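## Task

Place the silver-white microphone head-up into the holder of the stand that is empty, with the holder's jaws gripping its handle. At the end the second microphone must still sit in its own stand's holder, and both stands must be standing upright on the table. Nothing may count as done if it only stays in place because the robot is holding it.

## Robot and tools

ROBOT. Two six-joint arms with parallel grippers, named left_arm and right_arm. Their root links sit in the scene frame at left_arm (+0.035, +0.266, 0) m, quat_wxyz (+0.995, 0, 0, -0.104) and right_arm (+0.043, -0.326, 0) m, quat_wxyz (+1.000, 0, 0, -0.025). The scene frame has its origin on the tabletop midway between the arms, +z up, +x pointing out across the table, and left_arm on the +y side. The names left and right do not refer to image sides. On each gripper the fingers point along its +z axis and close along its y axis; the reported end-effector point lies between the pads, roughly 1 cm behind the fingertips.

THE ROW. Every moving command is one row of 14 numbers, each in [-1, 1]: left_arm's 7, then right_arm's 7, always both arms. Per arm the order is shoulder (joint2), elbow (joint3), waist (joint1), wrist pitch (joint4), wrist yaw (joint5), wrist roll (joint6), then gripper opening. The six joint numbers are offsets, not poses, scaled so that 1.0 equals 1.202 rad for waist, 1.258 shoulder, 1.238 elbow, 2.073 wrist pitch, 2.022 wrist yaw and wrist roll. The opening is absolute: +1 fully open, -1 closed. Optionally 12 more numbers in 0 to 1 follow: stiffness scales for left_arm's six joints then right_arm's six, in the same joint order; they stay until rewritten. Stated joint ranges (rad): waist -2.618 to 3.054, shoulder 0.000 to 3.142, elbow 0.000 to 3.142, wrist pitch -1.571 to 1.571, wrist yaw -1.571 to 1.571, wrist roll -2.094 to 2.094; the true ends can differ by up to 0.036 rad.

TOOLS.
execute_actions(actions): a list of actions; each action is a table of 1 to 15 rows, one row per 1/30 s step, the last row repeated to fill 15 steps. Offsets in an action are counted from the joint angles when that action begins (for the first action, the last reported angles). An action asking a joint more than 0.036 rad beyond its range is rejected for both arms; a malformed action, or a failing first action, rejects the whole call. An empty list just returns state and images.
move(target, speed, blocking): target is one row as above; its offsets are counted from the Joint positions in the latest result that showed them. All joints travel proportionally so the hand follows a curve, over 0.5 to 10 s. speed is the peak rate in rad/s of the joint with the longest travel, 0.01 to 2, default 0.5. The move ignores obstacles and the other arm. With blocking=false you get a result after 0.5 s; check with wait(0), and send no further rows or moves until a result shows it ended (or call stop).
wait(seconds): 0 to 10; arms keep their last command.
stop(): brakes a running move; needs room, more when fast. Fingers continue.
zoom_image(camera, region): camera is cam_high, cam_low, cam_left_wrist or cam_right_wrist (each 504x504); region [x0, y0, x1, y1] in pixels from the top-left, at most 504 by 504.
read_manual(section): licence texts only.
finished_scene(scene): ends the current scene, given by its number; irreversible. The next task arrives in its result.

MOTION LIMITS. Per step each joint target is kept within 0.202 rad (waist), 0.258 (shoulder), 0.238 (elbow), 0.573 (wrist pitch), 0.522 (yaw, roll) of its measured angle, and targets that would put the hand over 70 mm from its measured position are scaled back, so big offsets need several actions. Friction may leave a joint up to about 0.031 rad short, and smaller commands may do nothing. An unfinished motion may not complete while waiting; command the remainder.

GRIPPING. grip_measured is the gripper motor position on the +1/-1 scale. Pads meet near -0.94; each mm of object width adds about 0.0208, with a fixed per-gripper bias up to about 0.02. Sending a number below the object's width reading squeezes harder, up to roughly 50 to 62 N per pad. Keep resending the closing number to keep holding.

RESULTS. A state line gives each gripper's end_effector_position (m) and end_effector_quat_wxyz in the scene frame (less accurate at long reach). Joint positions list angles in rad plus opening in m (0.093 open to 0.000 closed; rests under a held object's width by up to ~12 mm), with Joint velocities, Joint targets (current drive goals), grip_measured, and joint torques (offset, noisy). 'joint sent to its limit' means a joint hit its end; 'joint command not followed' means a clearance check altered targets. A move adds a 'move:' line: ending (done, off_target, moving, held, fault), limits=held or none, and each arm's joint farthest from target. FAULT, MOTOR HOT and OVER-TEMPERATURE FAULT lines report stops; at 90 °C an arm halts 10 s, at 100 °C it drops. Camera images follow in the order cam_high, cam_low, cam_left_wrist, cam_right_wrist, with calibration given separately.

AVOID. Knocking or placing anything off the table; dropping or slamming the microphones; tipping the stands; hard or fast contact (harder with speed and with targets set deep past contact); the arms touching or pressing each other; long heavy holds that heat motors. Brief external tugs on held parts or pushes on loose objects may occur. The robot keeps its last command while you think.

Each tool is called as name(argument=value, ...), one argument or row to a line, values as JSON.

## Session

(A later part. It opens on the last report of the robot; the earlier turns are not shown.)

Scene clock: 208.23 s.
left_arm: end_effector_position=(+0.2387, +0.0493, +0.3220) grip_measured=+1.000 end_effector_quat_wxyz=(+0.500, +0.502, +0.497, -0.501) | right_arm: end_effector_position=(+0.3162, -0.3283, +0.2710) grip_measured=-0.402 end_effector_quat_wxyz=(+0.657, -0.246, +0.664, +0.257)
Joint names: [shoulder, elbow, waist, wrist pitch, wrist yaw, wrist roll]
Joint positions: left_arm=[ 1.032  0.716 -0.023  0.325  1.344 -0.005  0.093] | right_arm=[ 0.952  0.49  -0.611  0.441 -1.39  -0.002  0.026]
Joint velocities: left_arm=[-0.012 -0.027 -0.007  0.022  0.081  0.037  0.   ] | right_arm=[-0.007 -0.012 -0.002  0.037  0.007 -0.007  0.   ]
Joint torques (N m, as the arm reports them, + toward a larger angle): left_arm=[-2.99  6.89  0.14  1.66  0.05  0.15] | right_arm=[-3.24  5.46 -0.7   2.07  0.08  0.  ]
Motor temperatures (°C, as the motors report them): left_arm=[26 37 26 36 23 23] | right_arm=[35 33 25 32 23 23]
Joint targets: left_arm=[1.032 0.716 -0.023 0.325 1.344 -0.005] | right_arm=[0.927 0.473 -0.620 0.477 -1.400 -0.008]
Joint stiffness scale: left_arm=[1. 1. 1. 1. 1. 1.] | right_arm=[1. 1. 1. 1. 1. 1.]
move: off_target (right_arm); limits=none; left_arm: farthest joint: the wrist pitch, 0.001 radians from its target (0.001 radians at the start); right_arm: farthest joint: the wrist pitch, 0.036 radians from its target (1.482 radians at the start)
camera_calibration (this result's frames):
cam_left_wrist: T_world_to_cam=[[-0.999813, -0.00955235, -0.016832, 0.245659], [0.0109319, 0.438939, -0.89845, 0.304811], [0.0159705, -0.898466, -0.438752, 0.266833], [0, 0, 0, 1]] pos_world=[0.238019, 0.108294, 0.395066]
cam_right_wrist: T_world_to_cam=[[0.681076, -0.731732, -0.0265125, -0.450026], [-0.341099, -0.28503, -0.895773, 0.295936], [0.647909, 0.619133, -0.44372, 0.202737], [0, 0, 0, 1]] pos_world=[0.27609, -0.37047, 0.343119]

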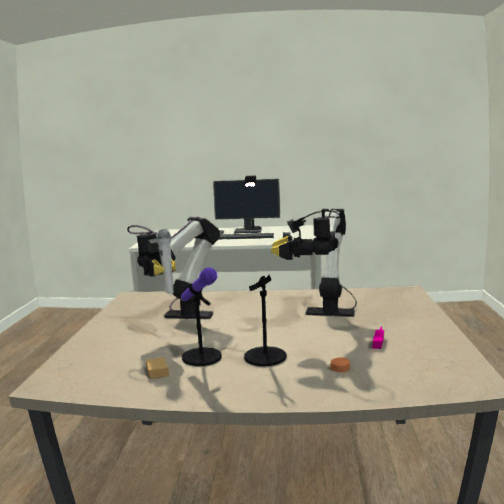

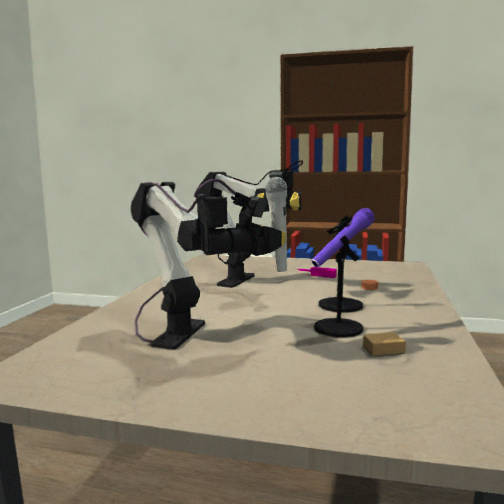

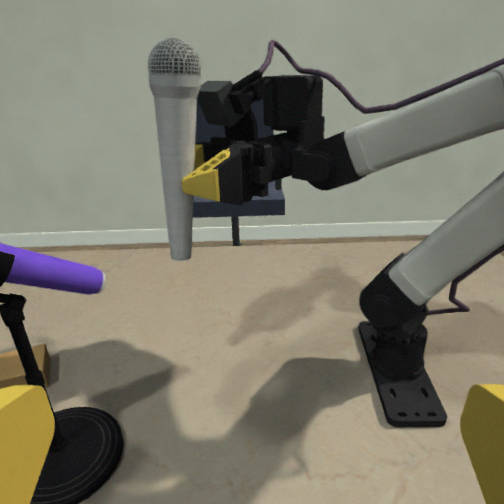

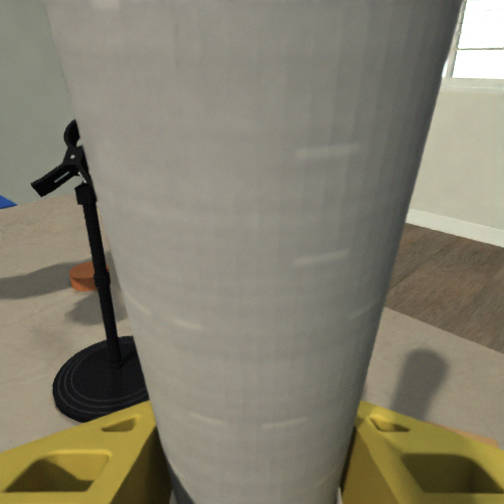

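move(
  target=[0, 0, 0, 0, 0, 0, 1, 0.2035, 0.0687, 1.0, 0.1143, 0.1785, 0, -0.62],
  speed=0.9,
)

Scene clock: 214.23 s.
left_arm: end_effector_position=(+0.2387, +0.0493, +0.3220) grip_measured=+1.000 end_effector_quat_wxyz=(+0.500, +0.502, +0.497, -0.501) | right_arm: end_effector_position=(+0.2390, -0.0410, +0.2546) grip_measured=-0.402 end_effector_quat_wxyz=(+0.493, -0.499, +0.506, +0.502)
Joint names: [shoulder, elbow, waist, wrist pitch, wrist yaw, wrist roll]
Joint positions: left_arm=[ 1.032  0.716 -0.023  0.325  1.344 -0.005  0.093] | right_arm=[ 1.194  0.542  0.585  0.63  -1.039 -0.002  0.026]
Joint velocities: left_arm=[ 0.007  0.002 -0.007  0.007 -0.022 -0.022  0.   ] | right_arm=[-0.002  0.002  0.017 -0.022 -0.037 -0.037 -0.001]
Joint torques (N m, as the arm reports them, + toward a larger angle): left_arm=[-2.98  6.88  0.13  1.65  0.06  0.15] | right_arm=[-2.68  9.    0.67  2.52  0.3   0.02]
Motor temperatures (°C, as the motors report them): left_arm=[26 37 26 36 23 23] | right_arm=[34 34 25 33 23 23]
Joint targets: left_arm=[1.032 0.716 -0.023 0.325 1.344 -0.005] | right_arm=[1.208 0.575 0.591 0.678 -1.028 -0.002]
Joint stiffness scale: left_arm=[1. 1. 1. 1. 1. 1.] | right_arm=[1. 1. 1. 1. 1. 1.]
move: off_target (right_arm); limits=none; left_arm: farthest joint: the waist, 0.000 radians from its target (0.000 radians at the start); right_arm: farthest joint: the wrist pitch, 0.048 radians from its target (0.236 radians at the start)
camera_calibration (this result's frames):
cam_left_wrist: T_world_to_cam=[[-0.999813, -0.00955235, -0.016832, 0.245659], [0.0109319, 0.438939, -0.89845, 0.304811], [0.0159705, -0.898466, -0.438752, 0.266833], [0, 0, 0, 1]] pos_world=[0.238019, 0.108294, 0.395066]
cam_right_wrist: T_world_to_cam=[[0.999406, 0.0239934, -0.0247515, -0.23312], [-0.0112769, -0.450953, -0.892477, 0.250327], [-0.0325752, 0.892225, -0.450414, 0.2431], [0, 0, 0, 1]] pos_world=[0.243724, -0.0984212, 0.327136]

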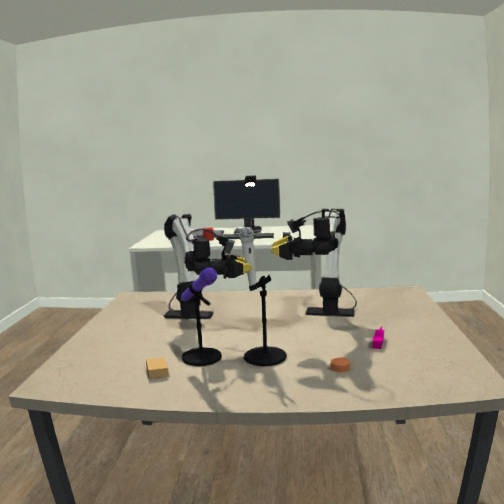

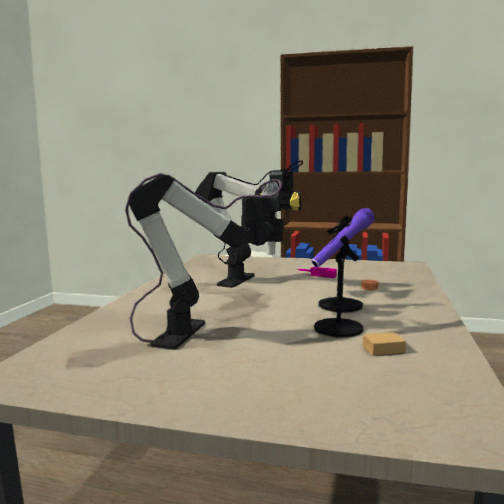

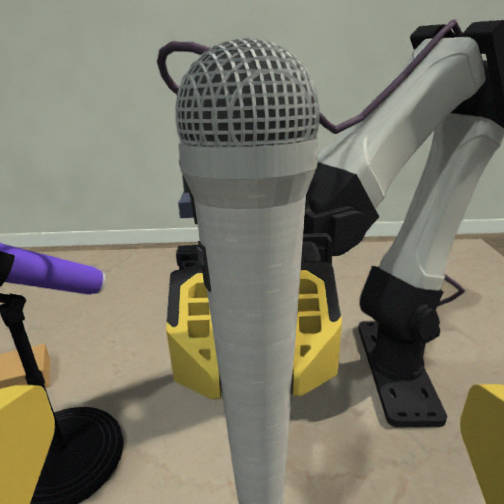

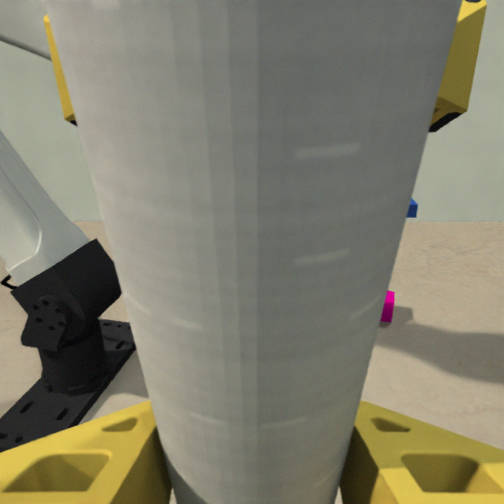

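zoom_image(
  camera="cam_high",
  region=[200, 210, 310, 310],
)

zoom_image(
  camera="cam_left_wrist",
  region=[150, 170, 370, 420],
)

Region (200, 210, 310, 310) of cam_high's 504x504 image, scaled by 4.582, with more detail than that image has; it fills the top 458 rows of this view, and the rest is white.

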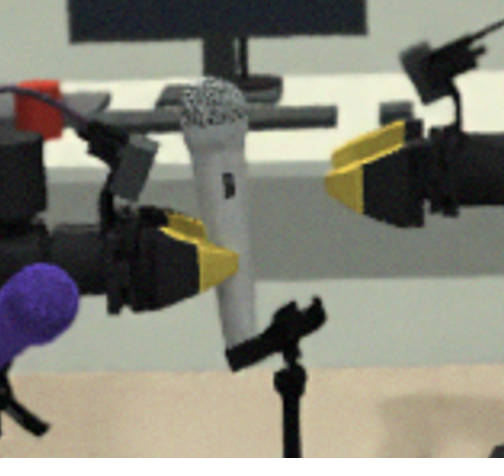

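Region (150, 170, 370, 420) of cam_left_wrist's 504x504 image, scaled by 2.016, with more detail than that image has; it fills the left 444 columns of this view, and the rest is white.

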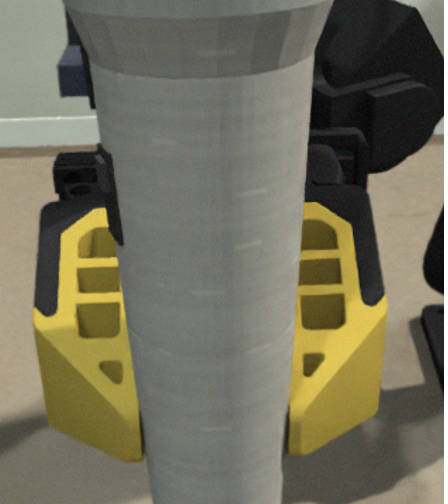

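move(
  target=[0.1924, 0.168, -0.3403, -0.0666, -0.0559, 0.0371, 0.6, 0, 0.015, 0, 0.015, -0.1345, 0, -0.62],
  speed=0.45,
)

Scene clock: 251.80 s.
left_arm: end_effector_position=(+0.1965, -0.0492, +0.3157) grip_measured=+0.602 end_effector_quat_wxyz=(+0.384, +0.565, +0.454, -0.573) | right_arm: end_effector_position=(+0.1955, -0.0468, +0.2545) grip_measured=-0.402 end_effector_quat_wxyz=(-0.421, +0.558, -0.439, -0.565)
Joint names: [shoulder, elbow, waist, wrist pitch, wrist yaw, wrist roll]
Joint positions: left_arm=[ 1.257  0.9   -0.422  0.204  1.241  0.059  0.074] | right_arm=[ 1.194  0.542  0.585  0.623 -1.3   -0.002  0.026]
Joint velocities: left_arm=[ 0.002  0.002  0.002  0.037  0.066 -0.066  0.   ] | right_arm=[ 0.032  0.012 -0.002  0.022 -0.051  0.007  0.   ]
Joint torques (N m, as the arm reports them, + toward a larger angle): left_arm=[-3.82  8.71 -0.6   1.62  0.06  0.27] | right_arm=[-3.32  7.92  0.08  2.2   0.01  0.05]
Motor temperatures (°C, as the motors report them): left_arm=[26 37 26 36 23 23] | right_arm=[30 40 25 38 23 23]
Joint targets: left_arm=[1.274 0.924 -0.432 0.187 1.231 0.070] | right_arm=[1.194 0.561 0.585 0.661 -1.311 -0.002]
Joint stiffness scale: left_arm=[1. 1. 1. 1. 1. 1.] | right_arm=[1. 1. 1. 1. 1. 1.]
move: off_target (left_arm, right_arm); limits=none; left_arm: farthest joint: the elbow, 0.024 radians from its target (0.208 radians at the start); right_arm: farthest joint: the wrist pitch, 0.039 radians from its target (0.031 radians at the start)
camera_calibration (this result's frames):
cam_left_wrist: T_world_to_cam=[[-0.956869, 0.281465, 0.071968, 0.180231], [0.0766872, 0.483643, -0.871899, 0.323644], [-0.280216, -0.828774, -0.484368, 0.252275], [0, 0, 0, 1]] pos_world=[0.21833, 0.00182196, 0.391408]
cam_right_wrist: T_world_to_cam=[[0.959113, 0.280944, -0.0342492, -0.167242], [0.0964062, -0.438076, -0.893754, 0.22707], [-0.266099, 0.853909, -0.447249, 0.28991], [0, 0, 0, 1]] pos_world=[0.215658, -0.101097, 0.326879]

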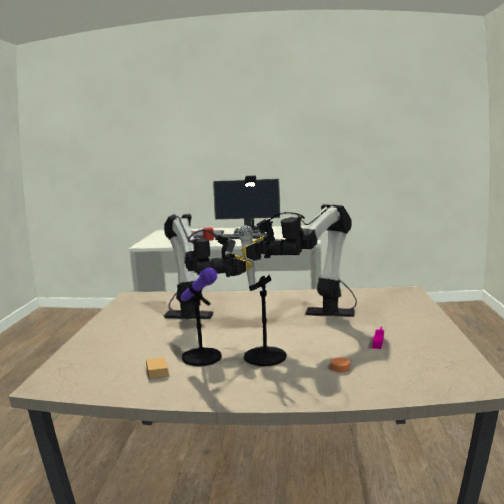

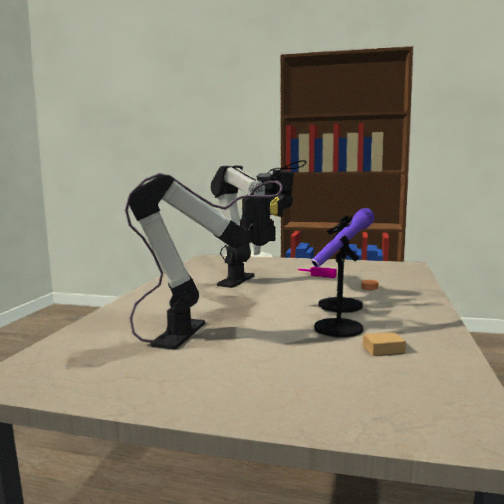

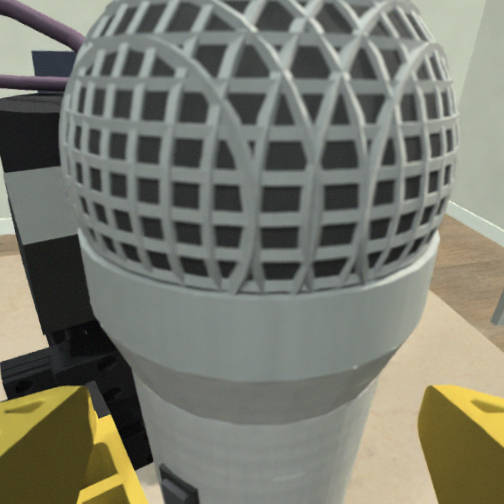

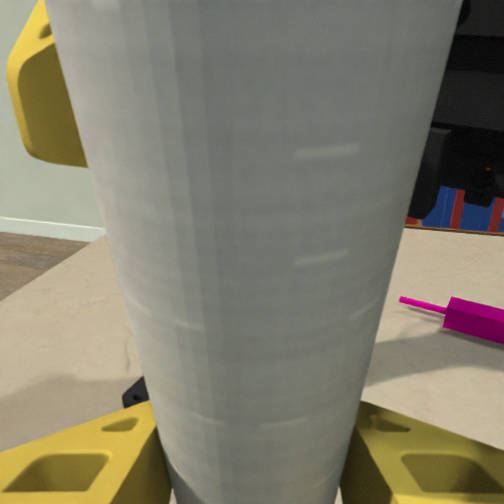

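zoom_image(
  camera="cam_high",
  region=[200, 210, 310, 310],
)

Region (200, 210, 310, 310) of cam_high's 504x504 image, scaled by 4.582, with more detail than that image has; it fills the top 458 rows of this view, and the rest is white.

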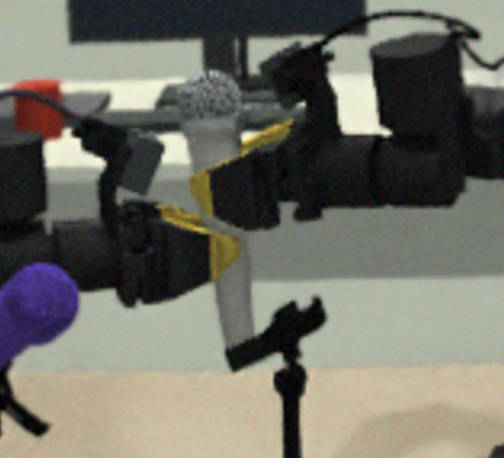

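execute_actions(
  actions=[
    [[0,0,0,0,0,0,0.48, 0,0.015,0,0.018,0,0,-0.62],[0,0,0,0,0,0,0.36, 0,0.015,0,0.018,0,0,-0.62],[0,0,0,0,0,0,0.24, 0,0.015,0,0.018,0,0,-0.62],[0,0,0,0,0,0,0.13, 0,0.015,0,0.018,0,0,-0.62],[0,0,0,0,0,0,0.04, 0,0.015,0,0.018,0,0,-0.62],[0,0,0,0,0,0,-0.03, 0,0.015,0,0.018,0,0,-0.62],[0,0,0,0,0,0,-0.08, 0,0.015,0,0.018,0,0,-0.62],[0,0,0,0,0,0,-0.13, 0,0.015,0,0.018,0,0,-0.62],[0,0,0,0,0,0,-0.18, 0,0.015,0,0.018,0,0,-0.62],[0,0,0,0,0,0,-0.24, 0,0.015,0,0.018,0,0,-0.62],[0,0,0,0,0,0,-0.3, 0,0.015,0,0.018,0,0,-0.62],[0,0,0,0,0,0,-0.37, 0,0.015,0,0.018,0,0,-0.62],[0,0,0,0,0,0,-0.44, 0,0.015,0,0.018,0,0,-0.62],[0,0,0,0,0,0,-0.5, 0,0.015,0,0.018,0,0,-0.62]],
  ],
)

Scene clock: 258.37 s.
left_arm: end_effector_position=(+0.1965, -0.0492, +0.3157) grip_measured=-0.254 end_effector_quat_wxyz=(+0.384, +0.565, +0.454, -0.572) | right_arm: end_effector_position=(+0.1954, -0.0468, +0.2546) grip_measured=-0.402 end_effector_quat_wxyz=(-0.421, +0.558, -0.439, -0.565)
Joint names: [shoulder, elbow, waist, wrist pitch, wrist yaw, wrist roll]
Joint positions: left_arm=[ 1.257  0.9   -0.422  0.204  1.241  0.059  0.033] | right_arm=[ 1.194  0.542  0.585  0.623 -1.3   -0.002  0.026]
Joint velocities: left_arm=[ 0.012  0.007 -0.002 -0.022 -0.037 -0.007 -0.002] | right_arm=[-0.012  0.002  0.002  0.037 -0.022 -0.095 -0.002]
Joint torques (N m, as the arm reports them, + toward a larger angle): left_arm=[-5.5   6.99  0.17  1.8   0.17  0.16] | right_arm=[-3.31  7.81  0.1   2.18  0.14  0.03]
Motor temperatures (°C, as the motors report them): left_arm=[26 38 26 36 23 23] | right_arm=[30 40 25 38 23 23]
Joint targets: left_arm=[1.257 0.900 -0.422 0.204 1.241 0.059] | right_arm=[1.194 0.561 0.585 0.660 -1.300 -0.002]
Joint stiffness scale: left_arm=[1. 1. 1. 1. 1. 1.] | right_arm=[1. 1. 1. 1. 1. 1.]
camera_calibration (this result's frames):
cam_left_wrist: T_world_to_cam=[[-0.956998, 0.281127, 0.0715684, 0.18043], [0.0768609, 0.483612, -0.871901, 0.323605], [-0.279726, -0.828907, -0.484424, 0.252187], [0, 0, 0, 1]] pos_world=[0.218342, 0.00181628, 0.391404]
cam_right_wrist: T_world_to_cam=[[0.959017, 0.281317, -0.0338825, -0.167235], [0.0968616, -0.437857, -0.893812, 0.227047], [-0.26628, 0.853898, -0.447161, 0.289941], [0, 0, 0, 1]] pos_world=[0.215594, -0.10112, 0.326921]

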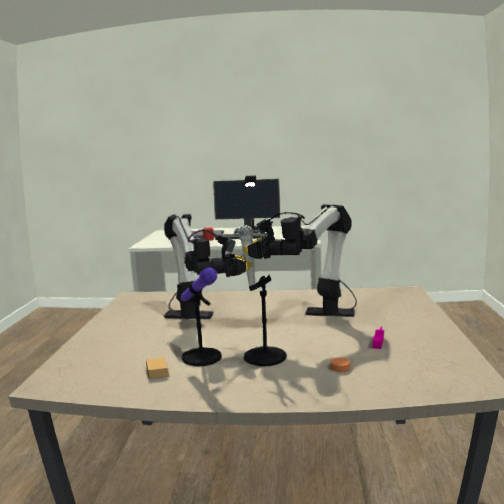

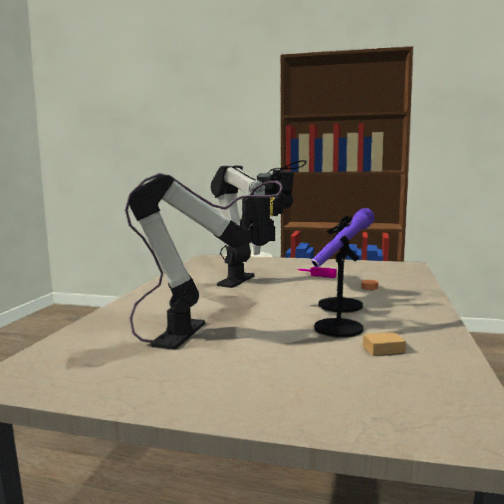

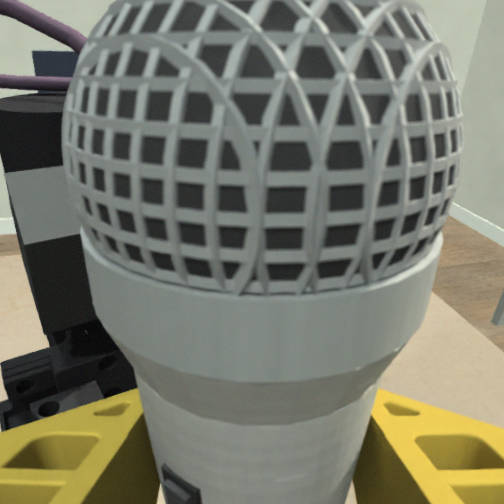

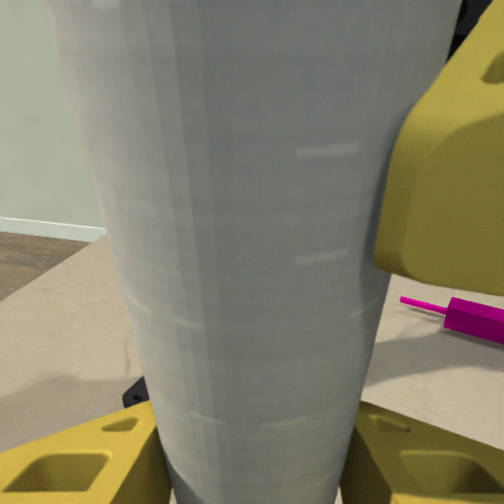

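execute_actions(
  actions=[
    [[0,0.012,0,0.008,0,0,-0.5, 0,0.008,0,0.01,0,0,-0.45],[0,0.012,0,0.008,0,0,-0.5, 0,0.006,0,0.008,0,0,-0.35],[0,0.012,0,0.008,0,0,-0.5, 0,0.004,0,0.006,0,0,-0.28],[0,0.012,0,0.008,0,0,-0.5, 0,0.002,0,0.004,0,0,-0.2],[0,0.012,0,0.008,0,0,-0.5, 0,0,0,0,0,0,-0.1],[0,0.012,0,0.008,0,0,-0.5, 0,0,0,0,0,0,0.1],[0,0.012,0,0.008,0,0,-0.5, 0,0,0,0,0,0,0.3],[0,0.012,0,0.008,0,0,-0.5, 0,0,0,0,0,0,0.5],[0,0.012,0,0.008,0,0,-0.5, 0,0,0,0,0,0,0.6],[0,0.012,0,0.008,0,0,-0.5, -0.005,-0.004,-0.004,0,0,0,0.6],[0,0.012,0,0.008,0,0,-0.5, -0.01,-0.008,-0.007,0,0,0,0.6],[0,0.012,0,0.008,0,0,-0.5, -0.015,-0.012,-0.01,0,0,0,0.6]],
    [[0,0.012,0,0.008,0,0,-0.5, -0.022,-0.018,-0.016,-0.004,0,0,0.6],[0,0.012,0,0.008,0,0,-0.5, -0.032,-0.024,-0.025,-0.007,0,0,0.6],[0,0.012,0,0.008,0,0,-0.5, -0.045,-0.032,-0.037,-0.01,0,0,0.6],[0,0.012,0,0.008,0,0,-0.5, -0.06,-0.041,-0.051,-0.014,0,0,0.6],[0,0.012,0,0.008,0,0,-0.5, -0.077,-0.051,-0.066,-0.018,0,0,0.6],[0,0.012,0,0.008,0,0,-0.5, -0.094,-0.062,-0.082,-0.022,0,0,0.6],[0,0.012,0,0.008,0,0,-0.5, -0.11,-0.072,-0.097,-0.026,0,0,0.6],[0,0.012,0,0.008,0,0,-0.5, -0.125,-0.081,-0.11,-0.029,0,0,0.6],[0,0.012,0,0.008,0,0,-0.5, -0.137,-0.088,-0.121,-0.032,0,0,0.6],[0,0.012,0,0.008,0,0,-0.5, -0.146,-0.094,-0.129,-0.034,0,0,0.6],[0,0.012,0,0.008,0,0,-0.5, -0.151,-0.097,-0.133,-0.035,0,0,0.6]],
  ],
)

Scene clock: 298.50 s.
left_arm: end_effector_position=(+0.1966, -0.0492, +0.3153) grip_measured=-0.254 end_effector_quat_wxyz=(+0.383, +0.564, +0.455, -0.573) | right_arm: end_effector_position=(+0.2054, -0.0858, +0.2575) grip_measured=+0.598 end_effector_quat_wxyz=(-0.475, +0.528, -0.469, -0.525)
Joint names: [shoulder, elbow, waist, wrist pitch, wrist yaw, wrist roll]
Joint positions: left_arm=[ 1.257  0.9   -0.422  0.201  1.24   0.059  0.033] | right_arm=[ 1.022  0.45   0.431  0.579 -1.3   -0.002  0.074]
Joint velocities: left_arm=[ 0.007 -0.007 -0.002 -0.037 -0.095 -0.081  0.001] | right_arm=[ 0.007 -0.032  0.002 -0.095 -0.051 -0.022 -0.   ]
Joint torques (N m, as the arm reports them, + toward a larger angle): left_arm=[-5.52  8.03  0.12  1.99  0.17  0.16] | right_arm=[-3.26  4.64 -0.75  1.6   0.17  0.06]
Motor temperatures (°C, as the motors report them): left_arm=[27 38 26 38 23 23] | right_arm=[29 41 25 39 23 23]
Joint targets: left_arm=[1.257 0.915 -0.422 0.218 1.240 0.059] | right_arm=[1.005 0.422 0.423 0.550 -1.300 -0.002]
Joint stiffness scale: left_arm=[1. 1. 1. 1. 1. 1.] | right_arm=[1. 1. 1. 1. 1. 1.]
camera_calibration (this result's frames):
cam_left_wrist: T_world_to_cam=[[-0.956927, 0.280631, 0.0744137, 0.17953], [0.074559, 0.485249, -0.871191, 0.323559], [-0.280593, -0.828118, -0.485271, 0.252488], [0, 0, 0, 1]] pos_world=[0.218519, 0.0017018, 0.391047]
cam_right_wrist: T_world_to_cam=[[0.991333, 0.131364, 0.00160609, -0.194362], [0.0591435, -0.43534, -0.898321, 0.220718], [-0.117308, 0.89063, -0.439336, 0.297717], [0, 0, 0, 1]] pos_world=[0.214548, -0.143536, 0.329386]

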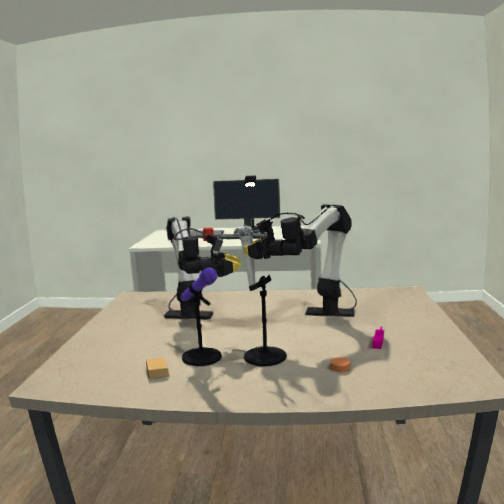

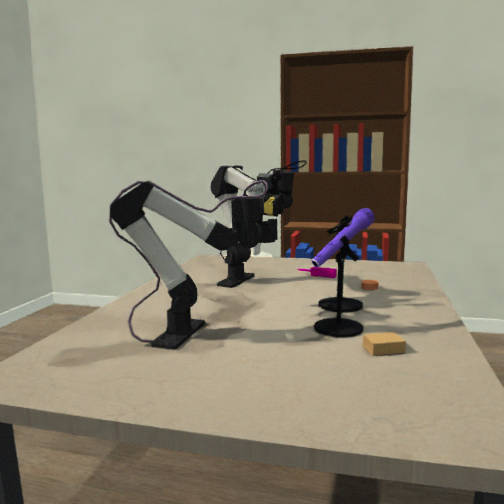

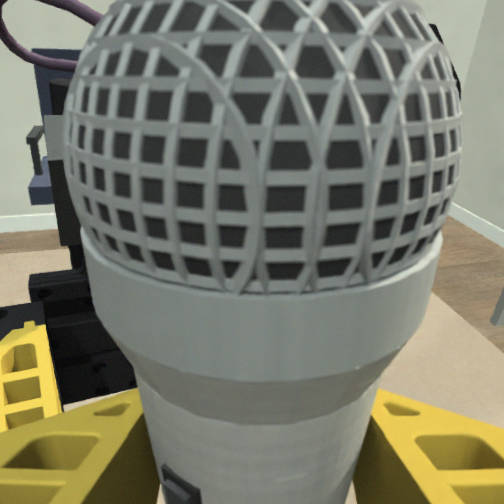

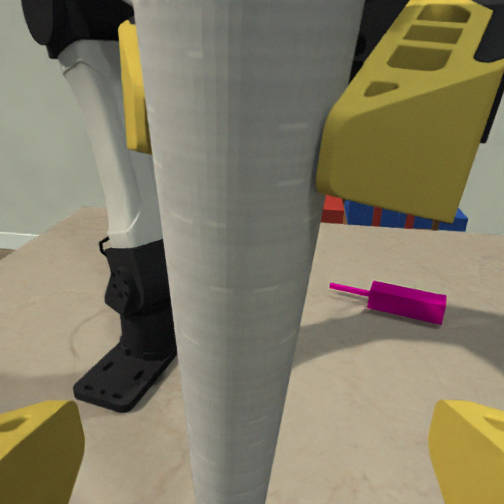

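move(
  target=[-0.163, -0.034, 0.5516, 0.014, -0.169, 0.3037, -0.5, 0.2925, 0.008, 0, 0.232, 0.3215, 0, 0.6],
  speed=0.7,
)

Scene clock: 305.93 s.
left_arm: end_effector_position=(+0.3629, +0.1412, +0.3508) grip_measured=-0.254 end_effector_quat_wxyz=(+0.697, +0.491, +0.515, -0.084) | right_arm: end_effector_position=(+0.3468, -0.0927, +0.2405) grip_measured=+0.598 end_effector_quat_wxyz=(+0.658, -0.358, +0.566, +0.344)
Joint names: [shoulder, elbow, waist, wrist pitch, wrist yaw, wrist roll]
Joint positions: left_arm=[1.077 0.872 0.233 0.183 0.907 0.659 0.033] | right_arm=[ 1.37   0.449  0.431  1.051 -0.661 -0.002  0.074]
Joint velocities: left_arm=[-0.007 -0.007 -0.007 -0.007 -0.051  0.022 -0.   ] | right_arm=[ 0.007  0.012 -0.007  0.022  0.007  0.007  0.   ]
Joint torques (N m, as the arm reports them, + toward a larger angle): left_arm=[-6.19  6.12  0.75  2.51 -0.01  0.25] | right_arm=[-3.05  6.88  0.07  2.28  0.36  0.06]
Motor temperatures (°C, as the motors report them): left_arm=[27 39 26 38 23 23] | right_arm=[29 40 25 38 23 23]
Joint targets: left_arm=[1.052 0.858 0.242 0.230 0.898 0.673] | right_arm=[1.390 0.460 0.431 1.060 -0.650 -0.002]
Joint stiffness scale: left_arm=[1. 1. 1. 1. 1. 1.] | right_arm=[1. 1. 1. 1. 1. 1.]
move: off_target (left_arm); limits=none; left_arm: farthest joint: the wrist pitch, 0.047 radians from its target (0.029 radians at the start); right_arm: farthest joint: the shoulder, 0.020 radians from its target (0.368 radians at the start)
camera_calibration (this result's frames):
cam_left_wrist: T_world_to_cam=[[-0.609101, -0.508358, -0.608743, 0.507426], [0.131645, 0.692102, -0.709693, 0.143144], [0.782091, -0.512413, -0.354637, -0.00196758], [0, 0, 0, 1]] pos_world=[0.291768, 0.157876, 0.409782]
cam_right_wrist: T_world_to_cam=[[0.869609, -0.487797, 0.0763848, -0.366798], [-0.107779, -0.338517, -0.934767, 0.269702], [0.481834, 0.804649, -0.346952, 0.0749746], [0, 0, 0, 1]] pos_world=[0.311914, -0.147953, 0.306139]

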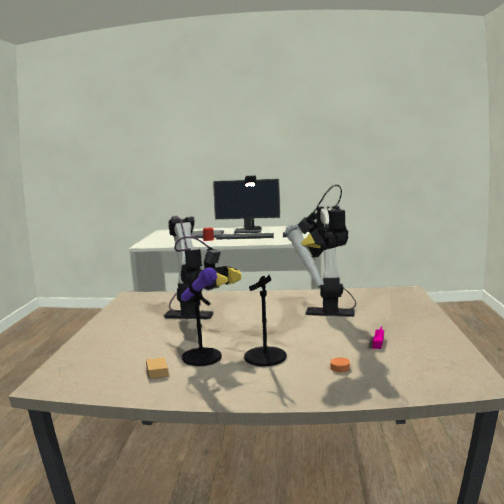

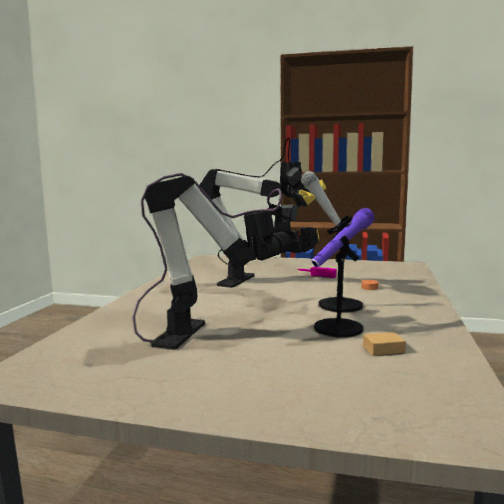

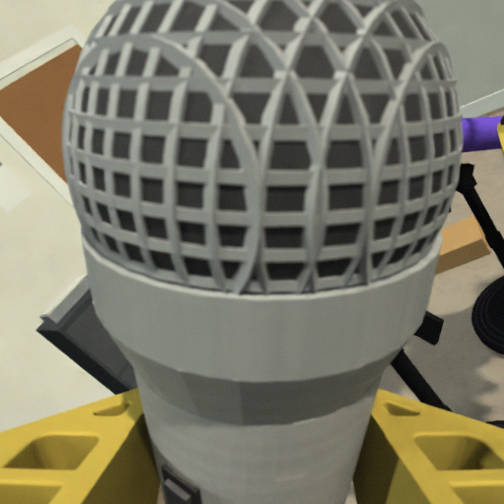

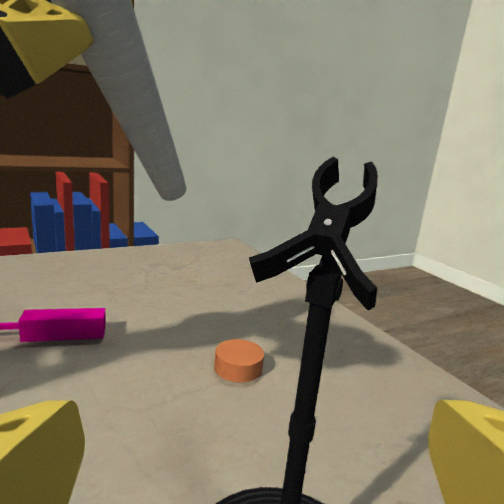

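move(
  target=[0.4006, 0.3417, -0.2662, 0.0955, -0.155, 0.009, -0.5, 0.3203, 0.0315, 0.2754, 0.2388, 0.3323, 0, 1],
  speed=0.55,
)

Scene clock: 314.73 s.
left_arm: end_effector_position=(+0.4748, +0.0365, +0.3531) grip_measured=-0.254 end_effector_quat_wxyz=(+0.698, +0.496, +0.509, -0.082) | right_arm: end_effector_position=(+0.3699, -0.0481, +0.2152) grip_measured=+1.000 end_effector_quat_wxyz=(+0.742, -0.212, +0.575, +0.271)
Joint names: [shoulder, elbow, waist, wrist pitch, wrist yaw, wrist roll]
Joint positions: left_arm=[ 1.581  1.256 -0.079  0.311  0.602  0.663  0.033] | right_arm=[ 1.751  0.466  0.755  1.536  0.    -0.002  0.093]
Joint velocities: left_arm=[ 0.012  0.012  0.002  0.007 -0.007  0.051 -0.   ] | right_arm=[-0.012  0.007  0.007  0.051 -0.051 -0.007  0.   ]
Joint torques (N m, as the arm reports them, + toward a larger angle): left_arm=[-9.66 10.05 -0.43  2.96 -0.01  0.26] | right_arm=[-4.87  6.22  0.75  2.31  0.3   0.03]
Motor temperatures (°C, as the motors report them): left_arm=[28 39 26 41 23 23] | right_arm=[29 40 25 39 23 23]
Joint targets: left_arm=[1.581 1.295 -0.087 0.381 0.594 0.677] | right_arm=[1.773 0.488 0.762 1.546 0.011 -0.002]
Joint stiffness scale: left_arm=[1. 1. 1. 1. 1. 1.] | right_arm=[1. 1. 1. 1. 1. 1.]
move: off_target (left_arm, right_arm); limits=none; left_arm: farthest joint: the wrist pitch, 0.070 radians from its target (0.198 radians at the start); right_arm: farthest joint: the shoulder, 0.022 radians from its target (0.403 radians at the start)
camera_calibration (this result's frames):
cam_left_wrist: T_world_to_cam=[[-0.605309, -0.499532, -0.619733, 0.525546], [0.145367, 0.696102, -0.703072, 0.19352], [0.782604, -0.515665, -0.348741, -0.144604], [0, 0, 0, 1]] pos_world=[0.403154, 0.0532505, 0.411327]
cam_right_wrist: T_world_to_cam=[[0.664114, -0.747632, -0.000107557, -0.283158], [-0.152906, -0.135684, -0.978882, 0.299639], [0.731828, 0.650105, -0.204427, -0.111339], [0, 0, 0, 1]] pos_world=[0.315347, -0.0986601, 0.27052]

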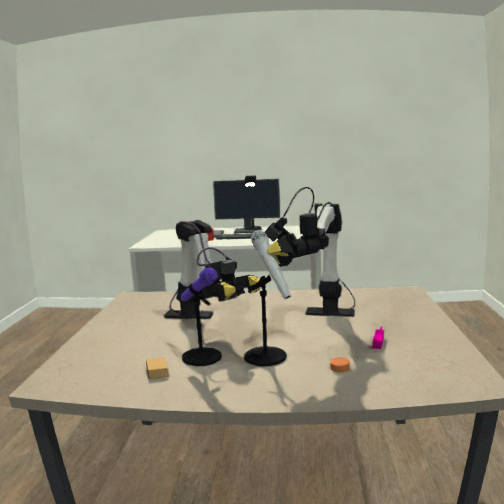

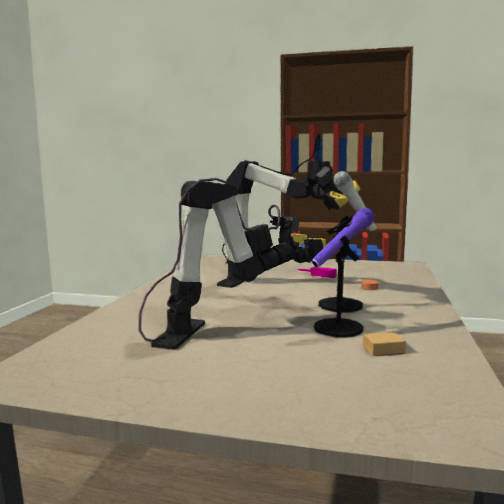

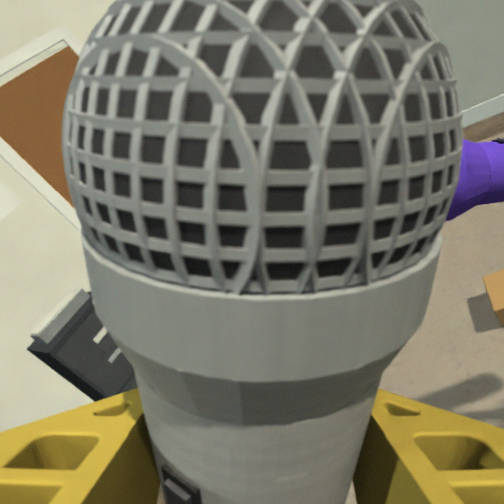

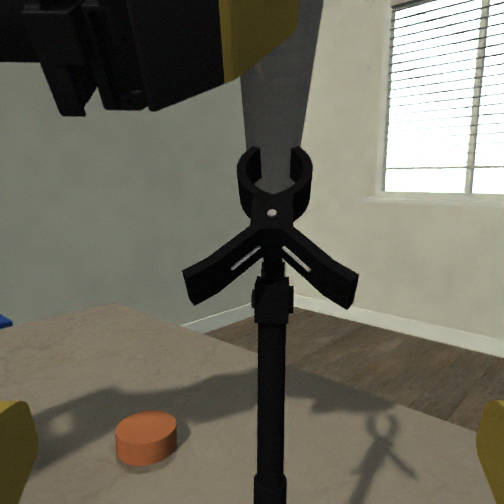

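move(
  target=[-0.01, 0.0315, -0.006, 0.036, -0.004, 0.007, -0.5, 0.1968, 0.269, 0.005, 0.005, 0.0153, 0, 1],
  speed=0.4,
)

Scene clock: 327.83 s.
left_arm: end_effector_position=(+0.4749, +0.0365, +0.3541) grip_measured=-0.254 end_effector_quat_wxyz=(+0.700, +0.496, +0.508, -0.081) | right_arm: end_effector_position=(+0.4244, -0.0064, +0.2305) grip_measured=+1.000 end_effector_quat_wxyz=(+0.769, -0.192, +0.545, +0.275)
Joint names: [shoulder, elbow, waist, wrist pitch, wrist yaw, wrist roll]
Joint positions: left_arm=[ 1.581  1.256 -0.079  0.316  0.602  0.664  0.033] | right_arm=[ 1.975  0.776  0.755  1.538  0.021 -0.002  0.093]
Joint velocities: left_arm=[ 0.022 -0.002 -0.027  0.066 -0.022 -0.022 -0.001] | right_arm=[ 0.012 -0.012  0.007 -0.022  0.022  0.007  0.   ]
Joint torques (N m, as the arm reports them, + toward a larger angle): left_arm=[-10.89  10.05  -0.36   2.95  -0.01   0.26] | right_arm=[-7.03  6.7   0.64  2.22  0.29  0.02]
Motor temperatures (°C, as the motors report them): left_arm=[29 42 26 44 23 23] | right_arm=[30 40 25 40 23 23]
Joint targets: left_arm=[1.569 1.295 -0.086 0.386 0.594 0.678] | right_arm=[1.998 0.798 0.761 1.546 0.031 -0.002]
Joint stiffness scale: left_arm=[1. 1. 1. 1. 1. 1.] | right_arm=[1. 1. 1. 1. 1. 1.]
move: off_target (left_arm, right_arm); limits=none; left_arm: farthest joint: the wrist pitch, 0.070 radians from its target (0.074 radians at the start); right_arm: farthest joint: the shoulder, 0.024 radians from its target (0.248 radians at the start)
camera_calibration (this result's frames):
cam_left_wrist: T_world_to_cam=[[-0.601982, -0.500479, -0.622204, 0.525586], [0.148658, 0.695343, -0.703135, 0.192714], [0.78455, -0.51577, -0.344183, -0.1468], [0, 0, 0, 1]] pos_world=[0.402916, 0.0533276, 0.412]
cam_right_wrist: T_world_to_cam=[[0.649399, -0.760431, -0.00498215, -0.280875], [-0.0922168, -0.0722454, -0.993115, 0.306556], [0.754835, 0.645387, -0.117041, -0.205129], [0, 0, 0, 1]] pos_world=[0.365509, -0.0590512, 0.279037]

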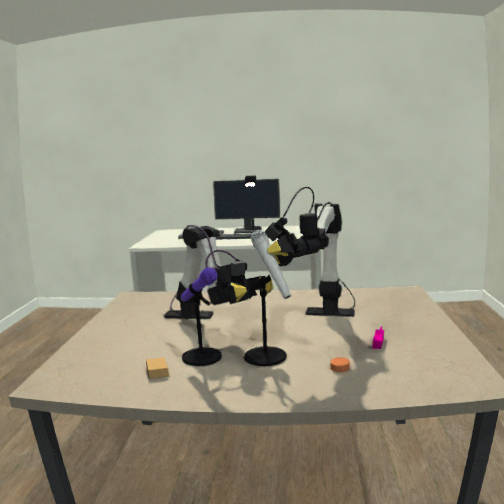

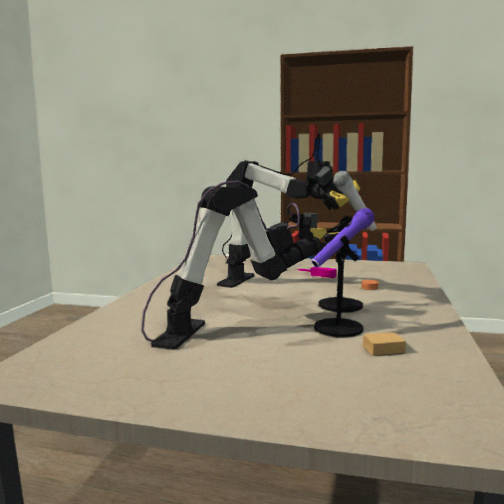

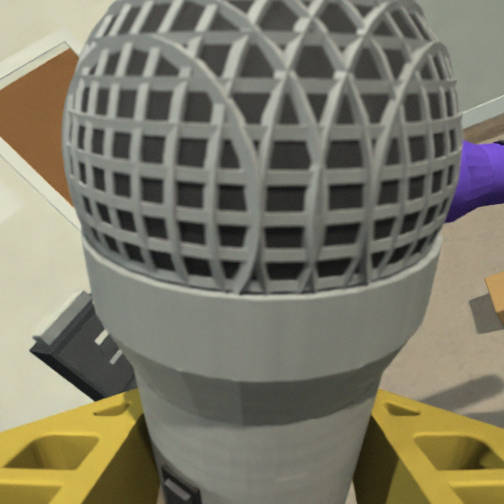

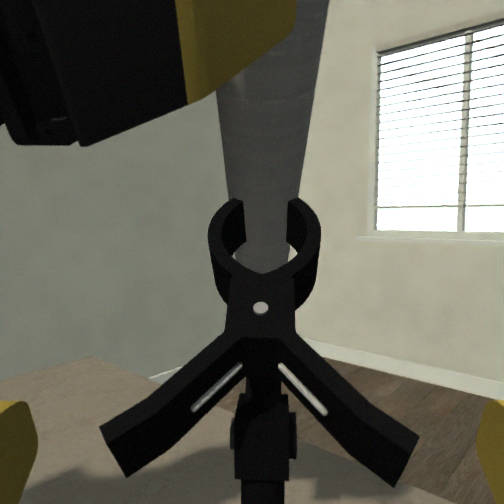

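execute_actions(
  actions=[
    [[-0.01,0.0315,-0.006,0.034,-0.004,0.007,-0.5, 0,0,0,0.004,0,0,0.85],[-0.01,0.0315,-0.006,0.034,-0.004,0.007,-0.5, 0,0,0,0.004,0,0,0.7],[-0.01,0.0315,-0.006,0.034,-0.004,0.007,-0.5, 0,0,0,0.004,0,0,0.58],[-0.01,0.0315,-0.006,0.034,-0.004,0.007,-0.5, 0,0,0,0.004,0,0,0.48],[-0.01,0.0315,-0.006,0.034,-0.004,0.007,-0.5, 0,0,0,0.004,0,0,0.42],[-0.01,0.0315,-0.006,0.034,-0.004,0.007,-0.5, 0,0,0,0.004,0,0,0.38],[-0.01,0.0315,-0.006,0.034,-0.004,0.007,-0.5, 0,0,0,0.004,0,0,0.34],[-0.01,0.0315,-0.006,0.034,-0.004,0.007,-0.5, 0,0,0,0.004,0,0,0.3],[-0.01,0.0315,-0.006,0.034,-0.004,0.007,-0.5, 0,0,0,0.004,0,0,0.26],[-0.01,0.0315,-0.006,0.034,-0.004,0.007,-0.5, 0,0,0,0.004,0,0,0.22],[-0.01,0.0315,-0.006,0.034,-0.004,0.007,-0.5, 0,0,0,0.004,0,0,0.18],[-0.01,0.0315,-0.006,0.034,-0.004,0.007,-0.5, 0,0,0,0.004,0,0,0.14],[-0.01,0.0315,-0.006,0.034,-0.004,0.007,-0.5, 0,0,0,0.004,0,0,0.1],[-0.01,0.0315,-0.006,0.034,-0.004,0.007,-0.5, 0,0,0,0.004,0,0,0.06],[-0.01,0.0315,-0.006,0.034,-0.004,0.007,-0.5, 0,0,0,0.004,0,0,0.02]],
    [[-0.01,0.0315,-0.006,0.034,-0.004,0.007,-0.5, 0,0,0,0.004,0,0,-0.02],[-0.01,0.0315,-0.006,0.034,-0.004,0.007,-0.5, 0,0,0,0.004,0,0,-0.06],[-0.01,0.0315,-0.006,0.034,-0.004,0.007,-0.5, 0,0,0,0.004,0,0,-0.1],[-0.01,0.0315,-0.006,0.034,-0.004,0.007,-0.5, 0,0,0,0.004,0,0,-0.14],[-0.01,0.0315,-0.006,0.034,-0.004,0.007,-0.5, 0,0,0,0.004,0,0,-0.18],[-0.01,0.0315,-0.006,0.034,-0.004,0.007,-0.5, 0,0,0,0.004,0,0,-0.22],[-0.01,0.0315,-0.006,0.034,-0.004,0.007,-0.5, 0,0,0,0.004,0,0,-0.26],[-0.01,0.0315,-0.006,0.034,-0.004,0.007,-0.5, 0,0,0,0.004,0,0,-0.3],[-0.01,0.0315,-0.006,0.034,-0.004,0.007,-0.5, 0,0,0,0.004,0,0,-0.34],[-0.01,0.0315,-0.006,0.034,-0.004,0.007,-0.5, 0,0,0,0.004,0,0,-0.38],[-0.01,0.0315,-0.006,0.034,-0.004,0.007,-0.5, 0,0,0,0.004,0,0,-0.4]],
  ],
)

Scene clock: 336.07 s.
left_arm: end_effector_position=(+0.4749, +0.0365, +0.3544) grip_measured=-0.254 end_effector_quat_wxyz=(+0.700, +0.496, +0.507, -0.081) | right_arm: end_effector_position=(+0.4247, -0.0057, +0.2284) grip_measured=-0.395 end_effector_quat_wxyz=(+0.766, -0.194, +0.548, +0.274)
Joint names: [shoulder, elbow, waist, wrist pitch, wrist yaw, wrist roll]
Joint positions: left_arm=[ 1.581  1.256 -0.079  0.317  0.602  0.664  0.033] | right_arm=[ 1.975  0.776  0.755  1.529  0.019 -0.002  0.026]
Joint velocities: left_arm=[-0.002 -0.002  0.012 -0.022 -0.007  0.081 -0.001] | right_arm=[ 0.002  0.012 -0.017  0.022 -0.095  0.037  0.001]
Joint torques (N m, as the arm reports them, + toward a larger angle): left_arm=[-10.84  10.06  -0.39   2.96  -0.02   0.26] | right_arm=[-8.46  4.99  0.07  2.25  0.18  0.02]
Motor temperatures (°C, as the motors report them): left_arm=[31 43 26 46 23 23] | right_arm=[31 40 25 40 23 23]
Joint targets: left_arm=[1.569 1.295 -0.086 0.387 0.594 0.678] | right_arm=[1.975 0.776 0.755 1.544 0.021 -0.002]
Joint stiffness scale: left_arm=[1. 1. 1. 1. 1. 1.] | right_arm=[1. 1. 1. 1. 1. 1.]
camera_calibration (this result's frames):
cam_left_wrist: T_world_to_cam=[[-0.600887, -0.500597, -0.623167, 0.525615], [0.149897, 0.695208, -0.703006, 0.192313], [0.785153, -0.515838, -0.342704, -0.147499], [0, 0, 0, 1]] pos_world=[0.402817, 0.0533381, 0.412194]
cam_right_wrist: T_world_to_cam=[[0.650463, -0.759525, -0.00451393, -0.281185], [-0.0987136, -0.0786436, -0.992003, 0.30703], [0.753096, 0.645707, -0.12613, -0.203287], [0, 0, 0, 1]] pos_world=[0.366303, -0.0581566, 0.277665]

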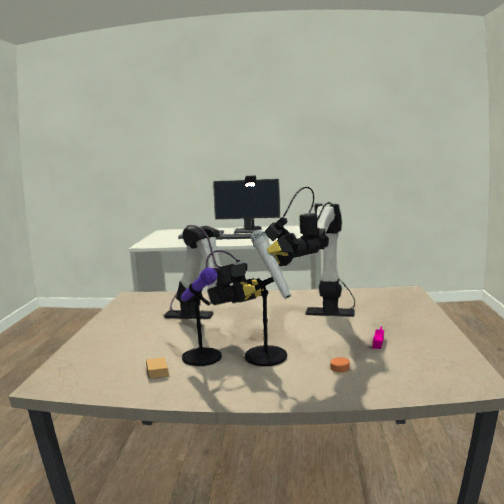

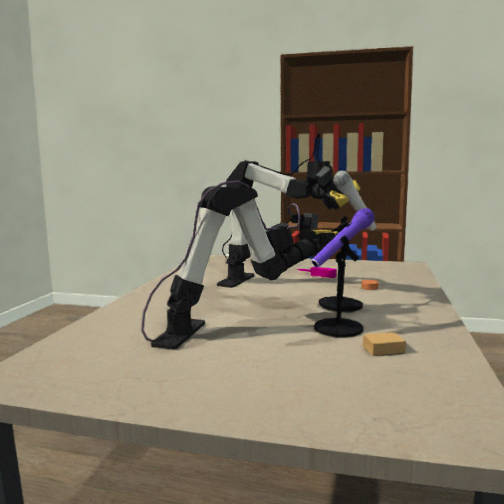

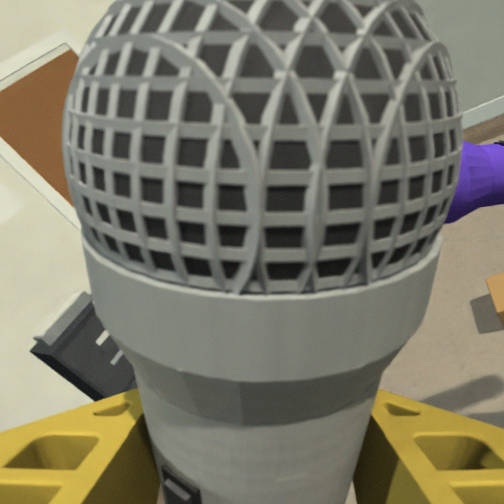

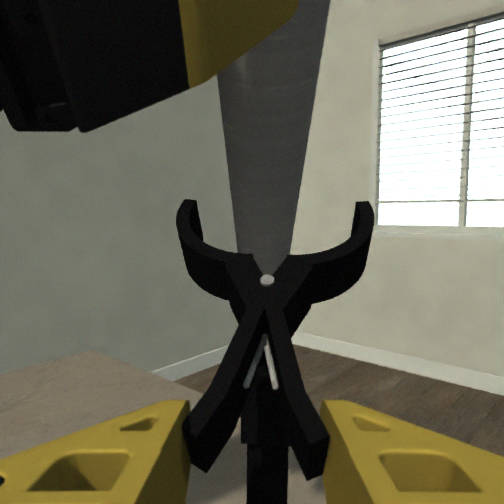

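zoom_image(
  camera="cam_high",
  region=[200, 220, 340, 375],
)

zoom_image(
  camera="cam_low",
  region=[280, 160, 420, 340],
)

Region (200, 220, 340, 375) of cam_high's 504x504 image, scaled by 3.252, with more detail than that image has; it fills the left 455 columns of this view, and the rest is white.

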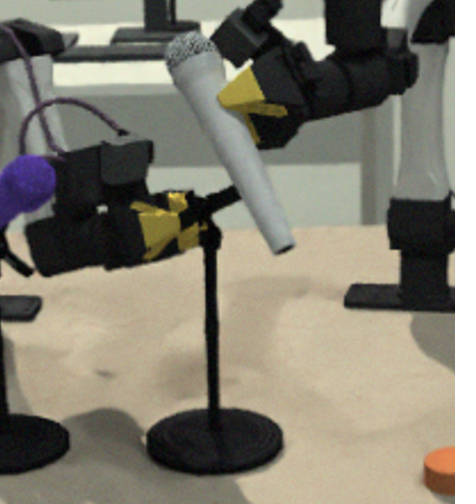

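Region (280, 160, 420, 340) of cam_low's 504x504 image, scaled by 2.800, with more detail than that image has.

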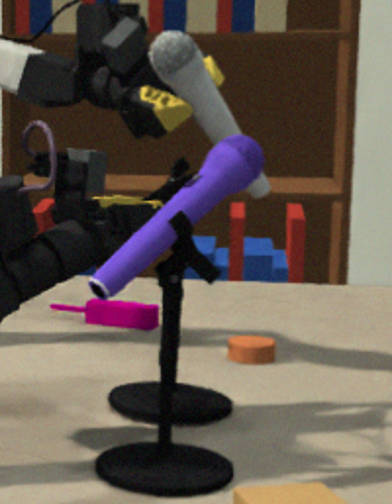

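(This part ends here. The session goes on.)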